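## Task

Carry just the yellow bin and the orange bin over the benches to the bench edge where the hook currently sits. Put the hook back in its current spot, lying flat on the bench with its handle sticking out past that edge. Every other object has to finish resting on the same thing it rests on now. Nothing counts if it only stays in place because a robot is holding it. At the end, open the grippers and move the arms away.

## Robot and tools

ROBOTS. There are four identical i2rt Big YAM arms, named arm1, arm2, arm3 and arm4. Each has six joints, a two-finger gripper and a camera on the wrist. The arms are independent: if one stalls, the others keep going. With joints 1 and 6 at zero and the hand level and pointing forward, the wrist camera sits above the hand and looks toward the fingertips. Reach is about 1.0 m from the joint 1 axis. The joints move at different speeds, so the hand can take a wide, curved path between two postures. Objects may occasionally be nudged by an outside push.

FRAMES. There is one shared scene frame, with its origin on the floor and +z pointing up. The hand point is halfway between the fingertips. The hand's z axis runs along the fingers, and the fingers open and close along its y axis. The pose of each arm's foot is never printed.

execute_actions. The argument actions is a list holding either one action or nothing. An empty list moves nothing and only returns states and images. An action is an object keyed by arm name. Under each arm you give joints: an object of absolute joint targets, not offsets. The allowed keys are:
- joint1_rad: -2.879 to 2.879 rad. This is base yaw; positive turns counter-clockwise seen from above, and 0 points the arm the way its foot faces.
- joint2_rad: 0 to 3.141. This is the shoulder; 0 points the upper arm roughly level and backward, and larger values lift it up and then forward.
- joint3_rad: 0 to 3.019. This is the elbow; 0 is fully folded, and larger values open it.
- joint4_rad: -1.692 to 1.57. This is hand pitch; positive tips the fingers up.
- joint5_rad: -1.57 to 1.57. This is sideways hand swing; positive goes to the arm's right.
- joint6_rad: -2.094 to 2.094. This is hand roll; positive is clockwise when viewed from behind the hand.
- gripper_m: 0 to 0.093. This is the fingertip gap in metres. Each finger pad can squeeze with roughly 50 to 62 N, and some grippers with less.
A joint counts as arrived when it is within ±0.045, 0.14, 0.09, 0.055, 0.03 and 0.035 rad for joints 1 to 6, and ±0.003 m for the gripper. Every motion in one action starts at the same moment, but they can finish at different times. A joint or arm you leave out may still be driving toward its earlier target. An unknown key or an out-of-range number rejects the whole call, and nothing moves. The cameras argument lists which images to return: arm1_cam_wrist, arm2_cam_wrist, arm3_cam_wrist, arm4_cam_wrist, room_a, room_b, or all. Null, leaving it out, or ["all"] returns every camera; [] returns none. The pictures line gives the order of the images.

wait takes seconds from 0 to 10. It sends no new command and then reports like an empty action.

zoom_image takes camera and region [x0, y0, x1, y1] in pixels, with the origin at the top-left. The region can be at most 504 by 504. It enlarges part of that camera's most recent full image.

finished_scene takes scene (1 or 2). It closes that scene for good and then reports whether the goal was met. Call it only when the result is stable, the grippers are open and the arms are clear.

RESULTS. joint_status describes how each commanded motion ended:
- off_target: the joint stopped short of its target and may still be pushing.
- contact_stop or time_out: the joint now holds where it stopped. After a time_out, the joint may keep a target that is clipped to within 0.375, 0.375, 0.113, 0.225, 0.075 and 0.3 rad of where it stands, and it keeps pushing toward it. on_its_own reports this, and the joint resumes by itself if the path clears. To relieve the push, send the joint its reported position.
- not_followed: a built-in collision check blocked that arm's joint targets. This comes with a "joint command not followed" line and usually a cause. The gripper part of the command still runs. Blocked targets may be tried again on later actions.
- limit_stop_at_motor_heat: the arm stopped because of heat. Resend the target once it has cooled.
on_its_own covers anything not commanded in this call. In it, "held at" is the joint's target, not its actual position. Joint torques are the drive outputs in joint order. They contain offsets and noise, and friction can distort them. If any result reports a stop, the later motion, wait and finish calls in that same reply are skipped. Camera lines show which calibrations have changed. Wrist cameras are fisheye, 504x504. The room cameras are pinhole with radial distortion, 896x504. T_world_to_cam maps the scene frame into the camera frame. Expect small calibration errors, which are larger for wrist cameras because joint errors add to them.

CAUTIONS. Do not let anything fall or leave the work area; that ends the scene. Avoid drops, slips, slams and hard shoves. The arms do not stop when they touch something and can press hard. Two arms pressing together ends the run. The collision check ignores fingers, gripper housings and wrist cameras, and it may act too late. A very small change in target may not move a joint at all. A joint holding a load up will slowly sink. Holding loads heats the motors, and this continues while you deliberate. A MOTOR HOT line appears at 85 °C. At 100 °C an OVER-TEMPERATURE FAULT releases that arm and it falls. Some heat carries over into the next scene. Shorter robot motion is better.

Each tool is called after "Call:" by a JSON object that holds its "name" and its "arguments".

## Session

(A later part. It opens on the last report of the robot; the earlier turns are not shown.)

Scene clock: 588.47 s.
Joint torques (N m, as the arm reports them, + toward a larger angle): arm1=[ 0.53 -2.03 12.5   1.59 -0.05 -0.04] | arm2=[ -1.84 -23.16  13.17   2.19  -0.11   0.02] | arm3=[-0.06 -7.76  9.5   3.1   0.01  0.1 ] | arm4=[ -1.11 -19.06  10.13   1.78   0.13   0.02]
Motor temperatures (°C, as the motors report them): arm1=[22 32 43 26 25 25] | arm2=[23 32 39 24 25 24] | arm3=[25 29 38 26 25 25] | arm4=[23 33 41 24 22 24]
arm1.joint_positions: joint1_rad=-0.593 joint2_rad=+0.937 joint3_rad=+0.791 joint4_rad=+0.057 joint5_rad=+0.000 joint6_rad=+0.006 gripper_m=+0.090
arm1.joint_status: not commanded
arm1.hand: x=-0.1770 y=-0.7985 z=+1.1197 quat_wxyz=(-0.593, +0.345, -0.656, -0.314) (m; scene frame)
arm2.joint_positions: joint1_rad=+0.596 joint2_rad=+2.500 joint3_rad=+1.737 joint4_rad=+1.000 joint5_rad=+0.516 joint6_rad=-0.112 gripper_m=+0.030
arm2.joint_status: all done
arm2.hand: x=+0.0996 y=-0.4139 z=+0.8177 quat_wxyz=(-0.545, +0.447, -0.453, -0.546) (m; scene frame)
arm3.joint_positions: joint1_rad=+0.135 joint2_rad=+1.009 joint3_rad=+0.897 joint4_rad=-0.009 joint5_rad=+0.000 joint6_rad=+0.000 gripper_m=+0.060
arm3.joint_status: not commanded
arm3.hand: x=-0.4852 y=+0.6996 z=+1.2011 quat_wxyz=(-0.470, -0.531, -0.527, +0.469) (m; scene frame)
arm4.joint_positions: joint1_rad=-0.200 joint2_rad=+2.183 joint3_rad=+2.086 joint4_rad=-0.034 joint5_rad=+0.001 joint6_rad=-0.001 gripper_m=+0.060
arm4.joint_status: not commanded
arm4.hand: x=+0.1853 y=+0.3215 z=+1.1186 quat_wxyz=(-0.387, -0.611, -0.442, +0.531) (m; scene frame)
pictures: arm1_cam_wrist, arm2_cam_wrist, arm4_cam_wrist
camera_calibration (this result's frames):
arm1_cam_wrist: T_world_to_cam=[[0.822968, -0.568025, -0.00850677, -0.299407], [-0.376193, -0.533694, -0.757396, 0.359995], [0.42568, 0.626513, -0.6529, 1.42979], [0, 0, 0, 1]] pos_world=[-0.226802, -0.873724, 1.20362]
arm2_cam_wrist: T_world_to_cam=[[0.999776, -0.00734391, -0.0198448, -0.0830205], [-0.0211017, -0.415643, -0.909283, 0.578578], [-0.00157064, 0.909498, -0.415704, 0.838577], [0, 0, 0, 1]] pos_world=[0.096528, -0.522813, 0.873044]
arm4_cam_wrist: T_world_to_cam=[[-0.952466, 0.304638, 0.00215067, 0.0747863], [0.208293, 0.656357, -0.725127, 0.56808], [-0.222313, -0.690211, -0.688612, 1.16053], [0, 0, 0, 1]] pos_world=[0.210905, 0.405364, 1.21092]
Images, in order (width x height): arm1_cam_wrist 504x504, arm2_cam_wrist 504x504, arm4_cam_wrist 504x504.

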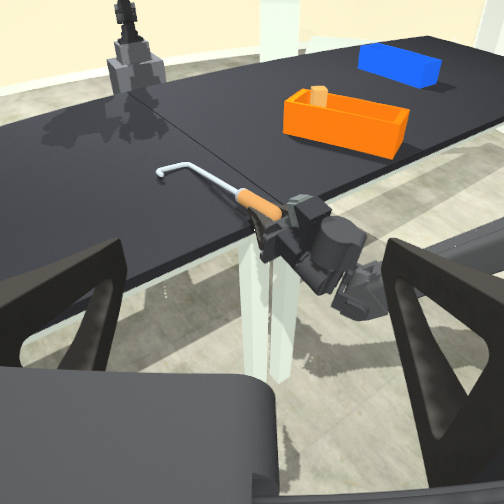

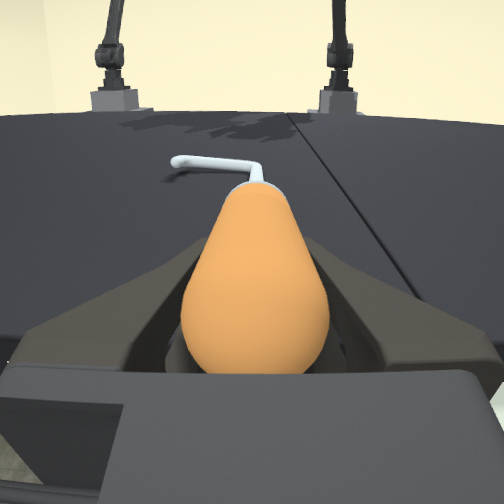

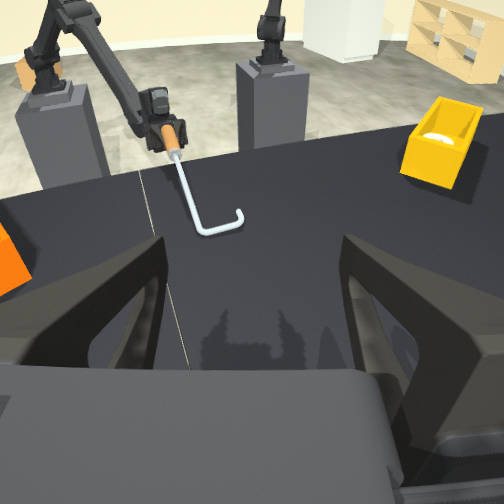

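Call:
{"name": "execute_actions", "arguments": {"actions": [{"arm2":{"joints":{"joint2_rad":2.535,"joint6_rad":-0.19}}}], "cameras": ["arm2_cam_wrist","arm1_cam_wrist","arm4_cam_wrist"]}}

Call:
{"name": "zoom_image", "arguments": {"camera": "arm1_cam_wrist", "region": [130, 90, 370, 290]}}

Scene clock: 592.67 s.
Joint torques (N m, as the arm reports them, + toward a larger angle): arm1=[ 0.4  -1.95 12.48  1.6  -0.05 -0.04] | arm2=[ -1.82 -20.7   12.79   2.12   0.07  -0.14] | arm3=[-0.08 -7.67  9.51  3.09  0.01  0.11] | arm4=[ -0.89 -18.92  10.17   1.56   0.14   0.07]
Motor temperatures (°C, as the motors report them): arm1=[22 32 43 26 25 25] | arm2=[23 33 39 24 25 24] | arm3=[25 29 38 26 25 25] | arm4=[23 33 41 24 22 24]
arm1.joint_positions: joint1_rad=-0.593 joint2_rad=+0.937 joint3_rad=+0.791 joint4_rad=+0.057 joint5_rad=+0.000 joint6_rad=+0.006 gripper_m=+0.090
arm1.joint_status: not commanded
arm1.hand: x=-0.1770 y=-0.7985 z=+1.1197 quat_wxyz=(-0.593, +0.345, -0.656, -0.314) (m; scene frame)
arm2.joint_positions: joint1_rad=+0.597 joint2_rad=+2.529 joint3_rad=+1.738 joint4_rad=+1.002 joint5_rad=+0.512 joint6_rad=-0.179 gripper_m=+0.030
arm2.joint_status: all done
arm2.hand: x=+0.0987 y=-0.4155 z=+0.7952 quat_wxyz=(-0.560, +0.473, -0.438, -0.521) (m; scene frame)
arm3.joint_positions: joint1_rad=+0.135 joint2_rad=+1.009 joint3_rad=+0.897 joint4_rad=-0.009 joint5_rad=+0.000 joint6_rad=+0.000 gripper_m=+0.060
arm3.joint_status: not commanded
arm3.hand: x=-0.4852 y=+0.6996 z=+1.2011 quat_wxyz=(-0.470, -0.531, -0.527, +0.469) (m; scene frame)
arm4.joint_positions: joint1_rad=-0.200 joint2_rad=+2.183 joint3_rad=+2.086 joint4_rad=-0.034 joint5_rad=+0.001 joint6_rad=-0.001 gripper_m=+0.060
arm4.joint_status: not commanded
arm4.hand: x=+0.1853 y=+0.3215 z=+1.1186 quat_wxyz=(-0.387, -0.611, -0.442, +0.531) (m; scene frame)
pictures: arm1_cam_wrist, arm2_cam_wrist, arm4_cam_wrist
camera_calibration (this result's frames):
arm1_cam_wrist: T_world_to_cam=[[0.822968, -0.568025, -0.00850677, -0.299407], [-0.376193, -0.533694, -0.757396, 0.359995], [0.42568, 0.626513, -0.6529, 1.42979], [0, 0, 0, 1]] pos_world=[-0.226802, -0.873724, 1.20362]
arm2_cam_wrist: T_world_to_cam=[[0.998072, -0.0137022, 0.0605318, -0.149024], [0.0485558, -0.435064, -0.899089, 0.534329], [0.0386547, 0.900295, -0.43356, 0.837021], [0, 0, 0, 1]] pos_world=[0.0904377, -0.52314, 0.852329]
arm4_cam_wrist: T_world_to_cam=[[-0.952466, 0.304638, 0.00215067, 0.0747863], [0.208293, 0.656357, -0.725127, 0.56808], [-0.222313, -0.690211, -0.688612, 1.16053], [0, 0, 0, 1]] pos_world=[0.210905, 0.405364, 1.21092]
Images, in order (width x height): arm1_cam_wrist 504x504, arm2_cam_wrist 504x504, arm4_cam_wrist 504x504.

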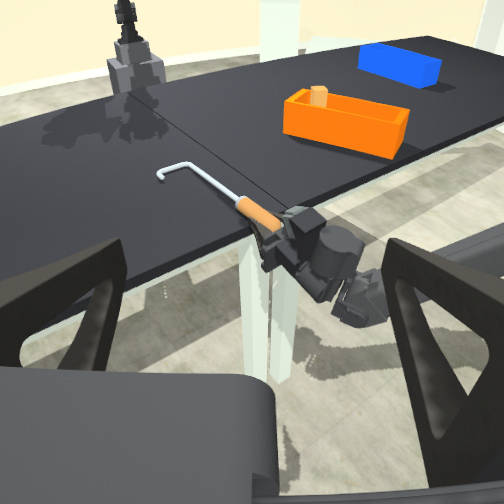

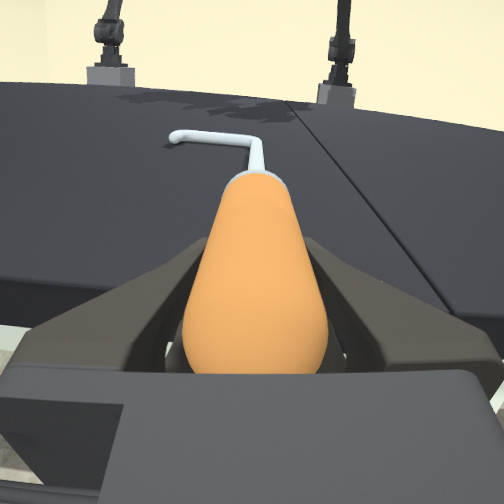

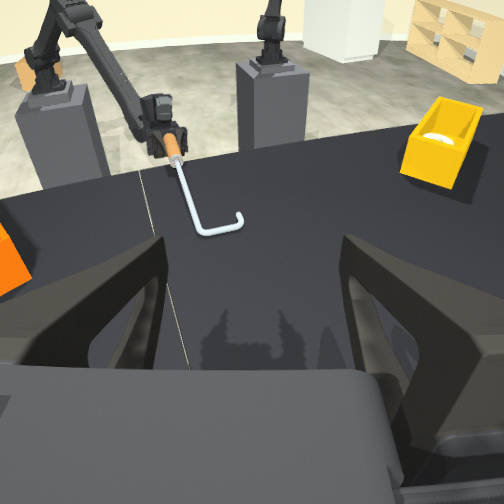

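Region (130, 90, 370, 290) of arm1_cam_wrist's 504x504 image, scaled by 2.100, with more detail than that image has.

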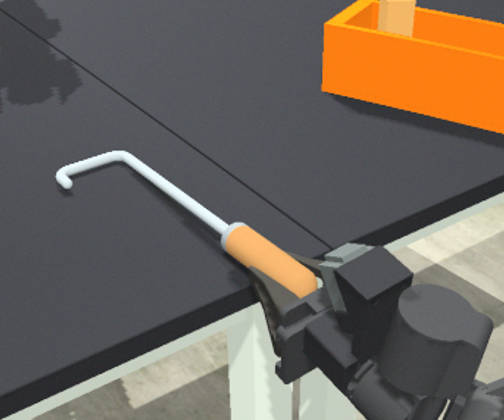

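Call:
{"name": "execute_actions", "arguments": {"actions": [{"arm2":{"joints":{"joint2_rad":2.565}}}], "cameras": ["arm2_cam_wrist","arm1_cam_wrist"]}}

Call:
{"name": "zoom_image", "arguments": {"camera": "arm1_cam_wrist", "region": [130, 90, 370, 290]}}

Scene clock: 595.90 s.
Joint torques (N m, as the arm reports them, + toward a larger angle): arm1=[ 0.5  -1.88 12.47  1.57 -0.05 -0.03] | arm2=[ -1.63 -19.82  12.41   2.01   0.09  -0.12] | arm3=[ 0.   -7.68  9.49  3.1   0.01  0.1 ] | arm4=[ -0.8  -18.75  10.19   1.47   0.13   0.08]
Motor temperatures (°C, as the motors report them): arm1=[22 32 43 26 25 25] | arm2=[23 33 39 24 25 24] | arm3=[25 29 38 26 25 25] | arm4=[23 33 41 24 22 24]
arm1.joint_positions: joint1_rad=-0.593 joint2_rad=+0.937 joint3_rad=+0.791 joint4_rad=+0.057 joint5_rad=+0.000 joint6_rad=+0.006 gripper_m=+0.090
arm1.joint_status: not commanded
arm1.hand: x=-0.1770 y=-0.7985 z=+1.1197 quat_wxyz=(-0.593, +0.345, -0.656, -0.314) (m; scene frame)
arm2.joint_positions: joint1_rad=+0.597 joint2_rad=+2.544 joint3_rad=+1.743 joint4_rad=+1.007 joint5_rad=+0.512 joint6_rad=-0.181 gripper_m=+0.030
arm2.joint_status: all done
arm2.hand: x=+0.0989 y=-0.4159 z=+0.7859 quat_wxyz=(-0.559, +0.475, -0.438, -0.519) (m; scene frame)
arm3.joint_positions: joint1_rad=+0.135 joint2_rad=+1.009 joint3_rad=+0.897 joint4_rad=-0.009 joint5_rad=+0.000 joint6_rad=+0.000 gripper_m=+0.060
arm3.joint_status: not commanded
arm3.hand: x=-0.4852 y=+0.6996 z=+1.2011 quat_wxyz=(-0.470, -0.531, -0.527, +0.469) (m; scene frame)
arm4.joint_positions: joint1_rad=-0.200 joint2_rad=+2.183 joint3_rad=+2.086 joint4_rad=-0.034 joint5_rad=+0.001 joint6_rad=-0.001 gripper_m=+0.060
arm4.joint_status: not commanded
arm4.hand: x=+0.1853 y=+0.3215 z=+1.1186 quat_wxyz=(-0.387, -0.611, -0.442, +0.531) (m; scene frame)
pictures: arm1_cam_wrist, arm2_cam_wrist
camera_calibration (this result's frames):
arm1_cam_wrist: T_world_to_cam=[[0.822968, -0.568025, -0.00850677, -0.299407], [-0.376193, -0.533694, -0.757396, 0.359995], [0.42568, 0.626513, -0.6529, 1.42979], [0, 0, 0, 1]] pos_world=[-0.226802, -0.873724, 1.20362]
arm2_cam_wrist: T_world_to_cam=[[0.997808, -0.0136267, 0.0647627, -0.151877], [0.0522124, -0.439223, -0.896859, 0.522015], [0.0406665, 0.898275, -0.437549, 0.835452], [0, 0, 0, 1]] pos_world=[0.0903131, -0.523253, 0.843561]
Images, in order (width x height): arm1_cam_wrist 504x504, arm2_cam_wrist 504x504.

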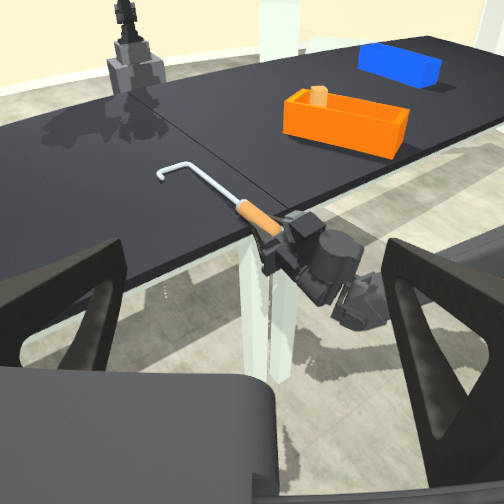

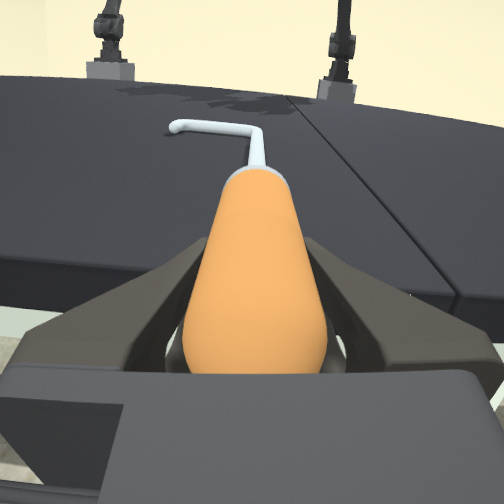

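Region (130, 90, 370, 290) of arm1_cam_wrist's 504x504 image, scaled by 2.100, with more detail than that image has.

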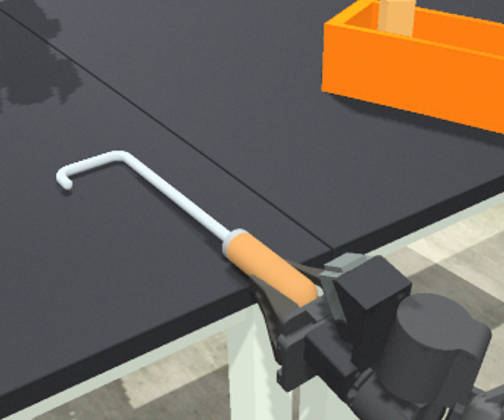

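Call:
{"name": "execute_actions", "arguments": {"actions": [{"arm2":{"joints":{"joint2_rad":2.545,"gripper_m":0.09}},"arm4":{"joints":{"joint1_rad":0.1,"joint2_rad":1.0,"joint3_rad":0.9,"joint4_rad":0.0}}}], "cameras": ["arm2_cam_wrist"]}}

Call:
{"name": "execute_actions", "arguments": {"actions": [{"arm2":{"joints":{"joint2_rad":2.38}}}], "cameras": ["arm2_cam_wrist","arm1_cam_wrist"]}}

Scene clock: 602.80 s.
Joint torques (N m, as the arm reports them, + toward a larger angle): arm1=[ 0.51 -2.07 12.49  1.57 -0.05 -0.04] | arm2=[ -1.7  -21.46  12.53   2.03   0.08  -0.13] | arm3=[-0.06 -7.79  9.5   3.08  0.01  0.1 ] | arm4=[-0.39 -5.54  9.68  2.51  0.14  0.  ]
Motor temperatures (°C, as the motors report them): arm1=[22 32 43 26 25 25] | arm2=[23 33 39 24 25 24] | arm3=[25 29 38 26 25 25] | arm4=[23 33 41 24 22 24]
arm1.joint_positions: joint1_rad=-0.593 joint2_rad=+0.937 joint3_rad=+0.791 joint4_rad=+0.057 joint5_rad=+0.000 joint6_rad=+0.006 gripper_m=+0.090
arm1.joint_status: not commanded
arm1.hand: x=-0.1770 y=-0.7985 z=+1.1197 quat_wxyz=(-0.593, +0.345, -0.656, -0.314) (m; scene frame)
arm2.joint_positions: joint1_rad=+0.597 joint2_rad=+2.544 joint3_rad=+1.743 joint4_rad=+1.007 joint5_rad=+0.512 joint6_rad=-0.182 gripper_m=+0.090
arm2.joint_status: all done
arm2.hand: x=+0.0989 y=-0.4159 z=+0.7859 quat_wxyz=(-0.560, +0.475, -0.438, -0.519) (m; scene frame)
arm3.joint_positions: joint1_rad=+0.135 joint2_rad=+1.009 joint3_rad=+0.897 joint4_rad=-0.009 joint5_rad=+0.000 joint6_rad=+0.000 gripper_m=+0.060
arm3.joint_status: not commanded
arm3.hand: x=-0.4852 y=+0.6996 z=+1.2011 quat_wxyz=(-0.470, -0.531, -0.527, +0.469) (m; scene frame)
arm4.joint_positions: joint1_rad=+0.093 joint2_rad=+1.012 joint3_rad=+0.890 joint4_rad=-0.009 joint5_rad=+0.000 joint6_rad=-0.001 gripper_m=+0.060
arm4.joint_status: all done
arm4.hand: x=+0.4582 y=+0.6937 z=+1.1991 quat_wxyz=(-0.462, -0.540, -0.526, +0.468) (m; scene frame)
pictures: arm2_cam_wrist
camera_calibration (this result's frames):
arm2_cam_wrist: T_world_to_cam=[[0.997706, -0.0138781, 0.0662643, -0.153151], [0.0534515, -0.439232, -0.896782, 0.521828], [0.0415511, 0.898266, -0.437483, 0.835309], [0, 0, 0, 1]] pos_world=[0.0901994, -0.523251, 0.843547]
Images, in order (width x height): arm2_cam_wrist 504x504.

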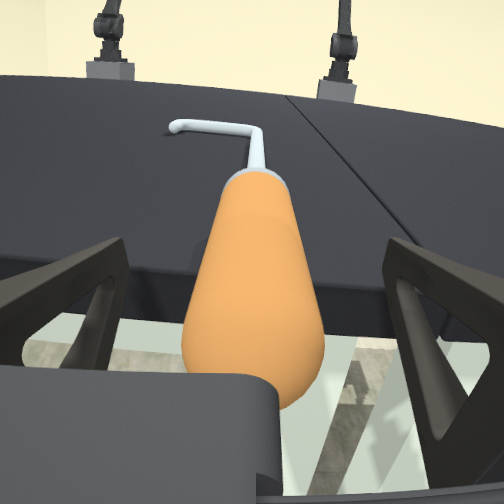

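Scene clock: 604.10 s.
Joint torques (N m, as the arm reports them, + toward a larger angle): arm1=[ 0.56 -2.05 12.46  1.54 -0.05 -0.04] | arm2=[ -2.07 -20.09  11.47   1.69   0.04  -0.11] | arm3=[-0.03 -7.82  9.48  3.08  0.01  0.1 ] | arm4=[ 0.16 -6.1   9.82  2.47  0.17  0.1 ]
Motor temperatures (°C, as the motors report them): arm1=[22 32 43 26 25 25] | arm2=[23 33 39 24 25 24] | arm3=[25 29 38 26 25 25] | arm4=[23 33 41 24 22 24]
arm1.joint_positions: joint1_rad=-0.593 joint2_rad=+0.937 joint3_rad=+0.791 joint4_rad=+0.057 joint5_rad=+0.000 joint6_rad=+0.006 gripper_m=+0.090
arm1.joint_status: not commanded
arm1.hand: x=-0.1770 y=-0.7985 z=+1.1197 quat_wxyz=(-0.593, +0.345, -0.656, -0.314) (m; scene frame)
arm2.joint_positions: joint1_rad=+0.597 joint2_rad=+2.364 joint3_rad=+1.765 joint4_rad=+1.011 joint5_rad=+0.512 joint6_rad=-0.183 gripper_m=+0.090
arm2.joint_status: all done
arm2.hand: x=+0.0981 y=-0.4120 z=+0.9491 quat_wxyz=(-0.577, +0.396, -0.418, -0.579) (m; scene frame)
arm3.joint_positions: joint1_rad=+0.135 joint2_rad=+1.009 joint3_rad=+0.897 joint4_rad=-0.009 joint5_rad=+0.000 joint6_rad=+0.000 gripper_m=+0.060
arm3.joint_status: not commanded
arm3.hand: x=-0.4852 y=+0.6996 z=+1.2011 quat_wxyz=(-0.470, -0.531, -0.527, +0.469) (m; scene frame)
arm4.joint_positions: joint1_rad=+0.093 joint2_rad=+1.012 joint3_rad=+0.890 joint4_rad=-0.009 joint5_rad=+0.000 joint6_rad=-0.001 gripper_m=+0.060
arm4.joint_status: not commanded
arm4.hand: x=+0.4582 y=+0.6937 z=+1.1991 quat_wxyz=(-0.462, -0.540, -0.526, +0.468) (m; scene frame)
pictures: arm1_cam_wrist, arm2_cam_wrist
camera_calibration (this result's frames):
arm1_cam_wrist: T_world_to_cam=[[0.822968, -0.568025, -0.00850677, -0.299407], [-0.376193, -0.533694, -0.757396, 0.359995], [0.42568, 0.626513, -0.6529, 1.42979], [0, 0, 0, 1]] pos_world=[-0.226802, -0.873724, 1.20362]
arm2_cam_wrist: T_world_to_cam=[[0.999059, -0.0179493, -0.0394738, -0.0645632], [-0.042877, -0.272979, -0.961064, 0.808862], [0.00647494, 0.961853, -0.273492, 0.777235], [0, 0, 0, 1]] pos_world=[0.0941515, -0.527943, 0.987387]
Images, in order (width x height): arm1_cam_wrist 504x504, arm2_cam_wrist 504x504.

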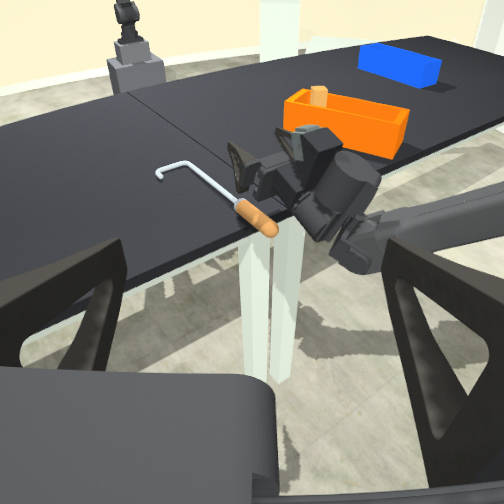

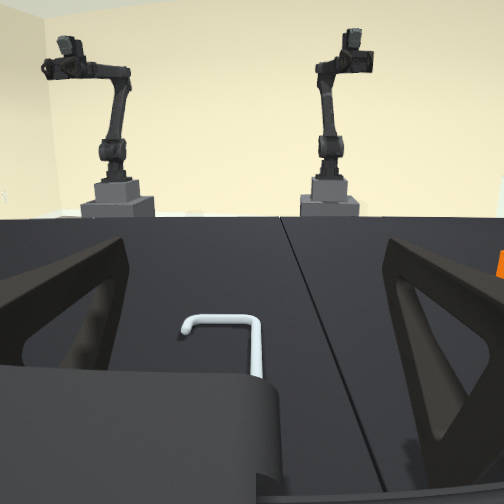

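Call:
{"name": "execute_actions", "arguments": {"actions": [{"arm2":{"joints":{"joint1_rad":0.0,"joint2_rad":1.2,"joint3_rad":1.0,"joint4_rad":-0.1,"joint5_rad":0,"joint6_rad":0}},"arm1":{"joints":{"joint1_rad":0.05,"joint2_rad":1.2,"joint3_rad":1.0,"joint4_rad":-0.1}}}]}}

Scene clock: 608.93 s.
Joint torques (N m, as the arm reports them, + toward a larger angle): arm1=[ 0.84 -7.06 16.28  1.64 -0.06 -0.03] | arm2=[-2.88 -7.47 12.08  1.18  0.08 -0.02] | arm3=[-0.05 -7.82  9.51  3.08  0.02  0.11] | arm4=[-0.43 -6.    9.78  2.43  0.15  0.1 ]
Motor temperatures (°C, as the motors report them): arm1=[22 31 44 26 25 25] | arm2=[23 33 38 24 25 24] | arm3=[25 29 38 26 25 25] | arm4=[23 32 41 24 22 24]
arm1.joint_positions: joint1_rad=+0.053 joint2_rad=+1.203 joint3_rad=+0.947 joint4_rad=-0.095 joint5_rad=+0.000 joint6_rad=+0.006 gripper_m=+0.090
arm1.joint_status: all done
arm1.hand: x=-0.4712 y=-0.6426 z=+1.0474 quat_wxyz=(-0.390, +0.593, -0.570, -0.414) (m; scene frame)
arm2.joint_positions: joint1_rad=+0.006 joint2_rad=+1.192 joint3_rad=+1.002 joint4_rad=-0.086 joint5_rad=+0.001 joint6_rad=-0.007 gripper_m=+0.090
arm2.joint_status: all done
arm2.hand: x=+0.4931 y=-0.6417 z=+1.0978 quat_wxyz=(-0.438, +0.550, -0.584, -0.406) (m; scene frame)
arm3.joint_positions: joint1_rad=+0.135 joint2_rad=+1.009 joint3_rad=+0.897 joint4_rad=-0.009 joint5_rad=+0.000 joint6_rad=+0.000 gripper_m=+0.060
arm3.joint_status: not commanded
arm3.hand: x=-0.4852 y=+0.6996 z=+1.2011 quat_wxyz=(-0.470, -0.531, -0.527, +0.469) (m; scene frame)
arm4.joint_positions: joint1_rad=+0.093 joint2_rad=+1.012 joint3_rad=+0.890 joint4_rad=-0.009 joint5_rad=+0.000 joint6_rad=-0.001 gripper_m=+0.060
arm4.joint_status: not commanded
arm4.hand: x=+0.4582 y=+0.6937 z=+1.1991 quat_wxyz=(-0.462, -0.540, -0.526, +0.468) (m; scene frame)
pictures: arm1_cam_wrist, arm2_cam_wrist, arm3_cam_wrist, arm4_cam_wrist, room_a, room_b
camera_calibration (this result's frames):
arm1_cam_wrist: T_world_to_cam=[[0.999119, 0.0396626, -0.0137423, 0.509669], [0.0250825, -0.826626, -0.562193, 0.0741967], [-0.0336578, 0.561353, -0.826892, 1.33406], [0, 0, 0, 1]] pos_world=[-0.46618, -0.707758, 1.15184]
arm2_cam_wrist: T_world_to_cam=[[0.99722, -0.0744698, -0.00267853, -0.533262], [-0.0604596, -0.787552, -0.613275, 0.202699], [0.043561, 0.611732, -0.789865, 1.36016], [0, 0, 0, 1]] pos_world=[0.484785, -0.712131, 1.19723]
arm3_cam_wrist: T_world_to_cam=[[-0.999888, -0.00126983, -0.0148901, -0.46481], [0.0101505, 0.673559, -0.739064, 0.426558], [0.0109678, -0.739133, -0.673471, 1.45473], [0, 0, 0, 1]] pos_world=[-0.485043, 0.787337, 1.28805]
arm4_cam_wrist: T_world_to_cam=[[-0.999886, 0.0150867, 0.000297809, 0.44599], [0.0101524, 0.687201, -0.726396, 0.396167], [-0.0111635, -0.72631, -0.687276, 1.46026], [0, 0, 0, 1]] pos_world=[0.458219, 0.781627, 1.29124]
Images, in order (width x height): arm1_cam_wrist 504x504, arm2_cam_wrist 504x504, arm3_cam_wrist 504x504, arm4_cam_wrist 504x504, room_a 896x504, room_b 896x504.

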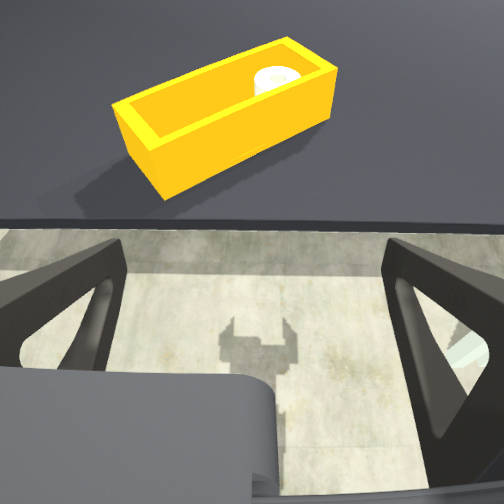

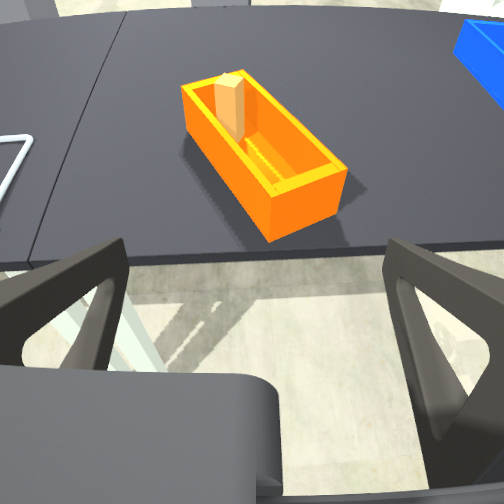

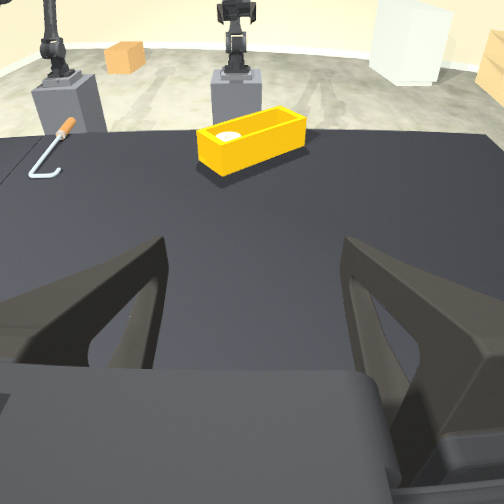

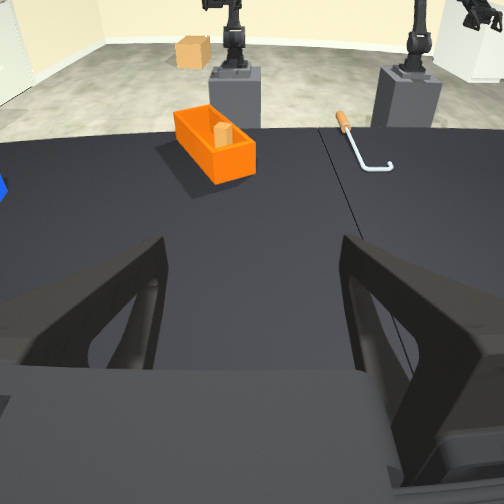

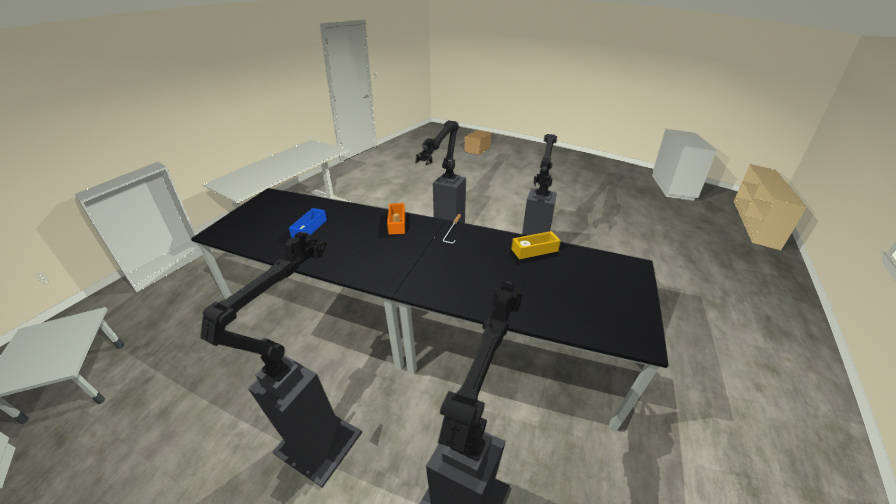

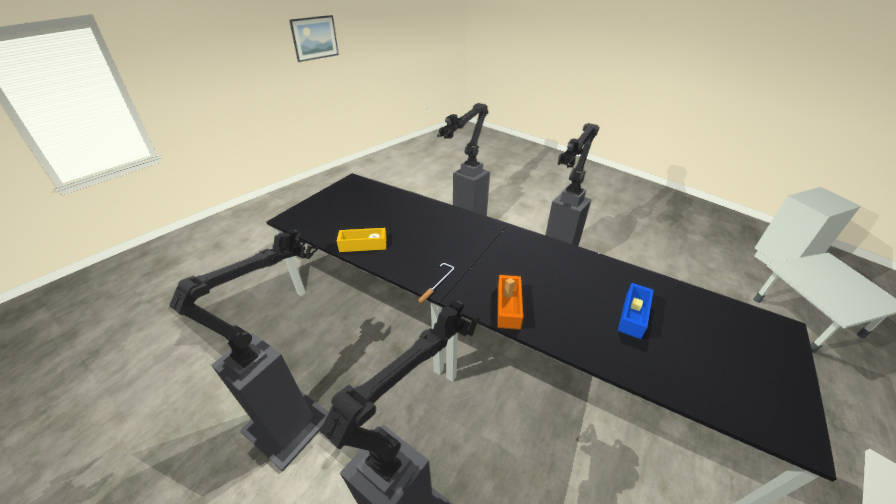

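Call:
{"name": "finished_scene", "arguments": {"scene": 2}}

The scene is finished: the task was done.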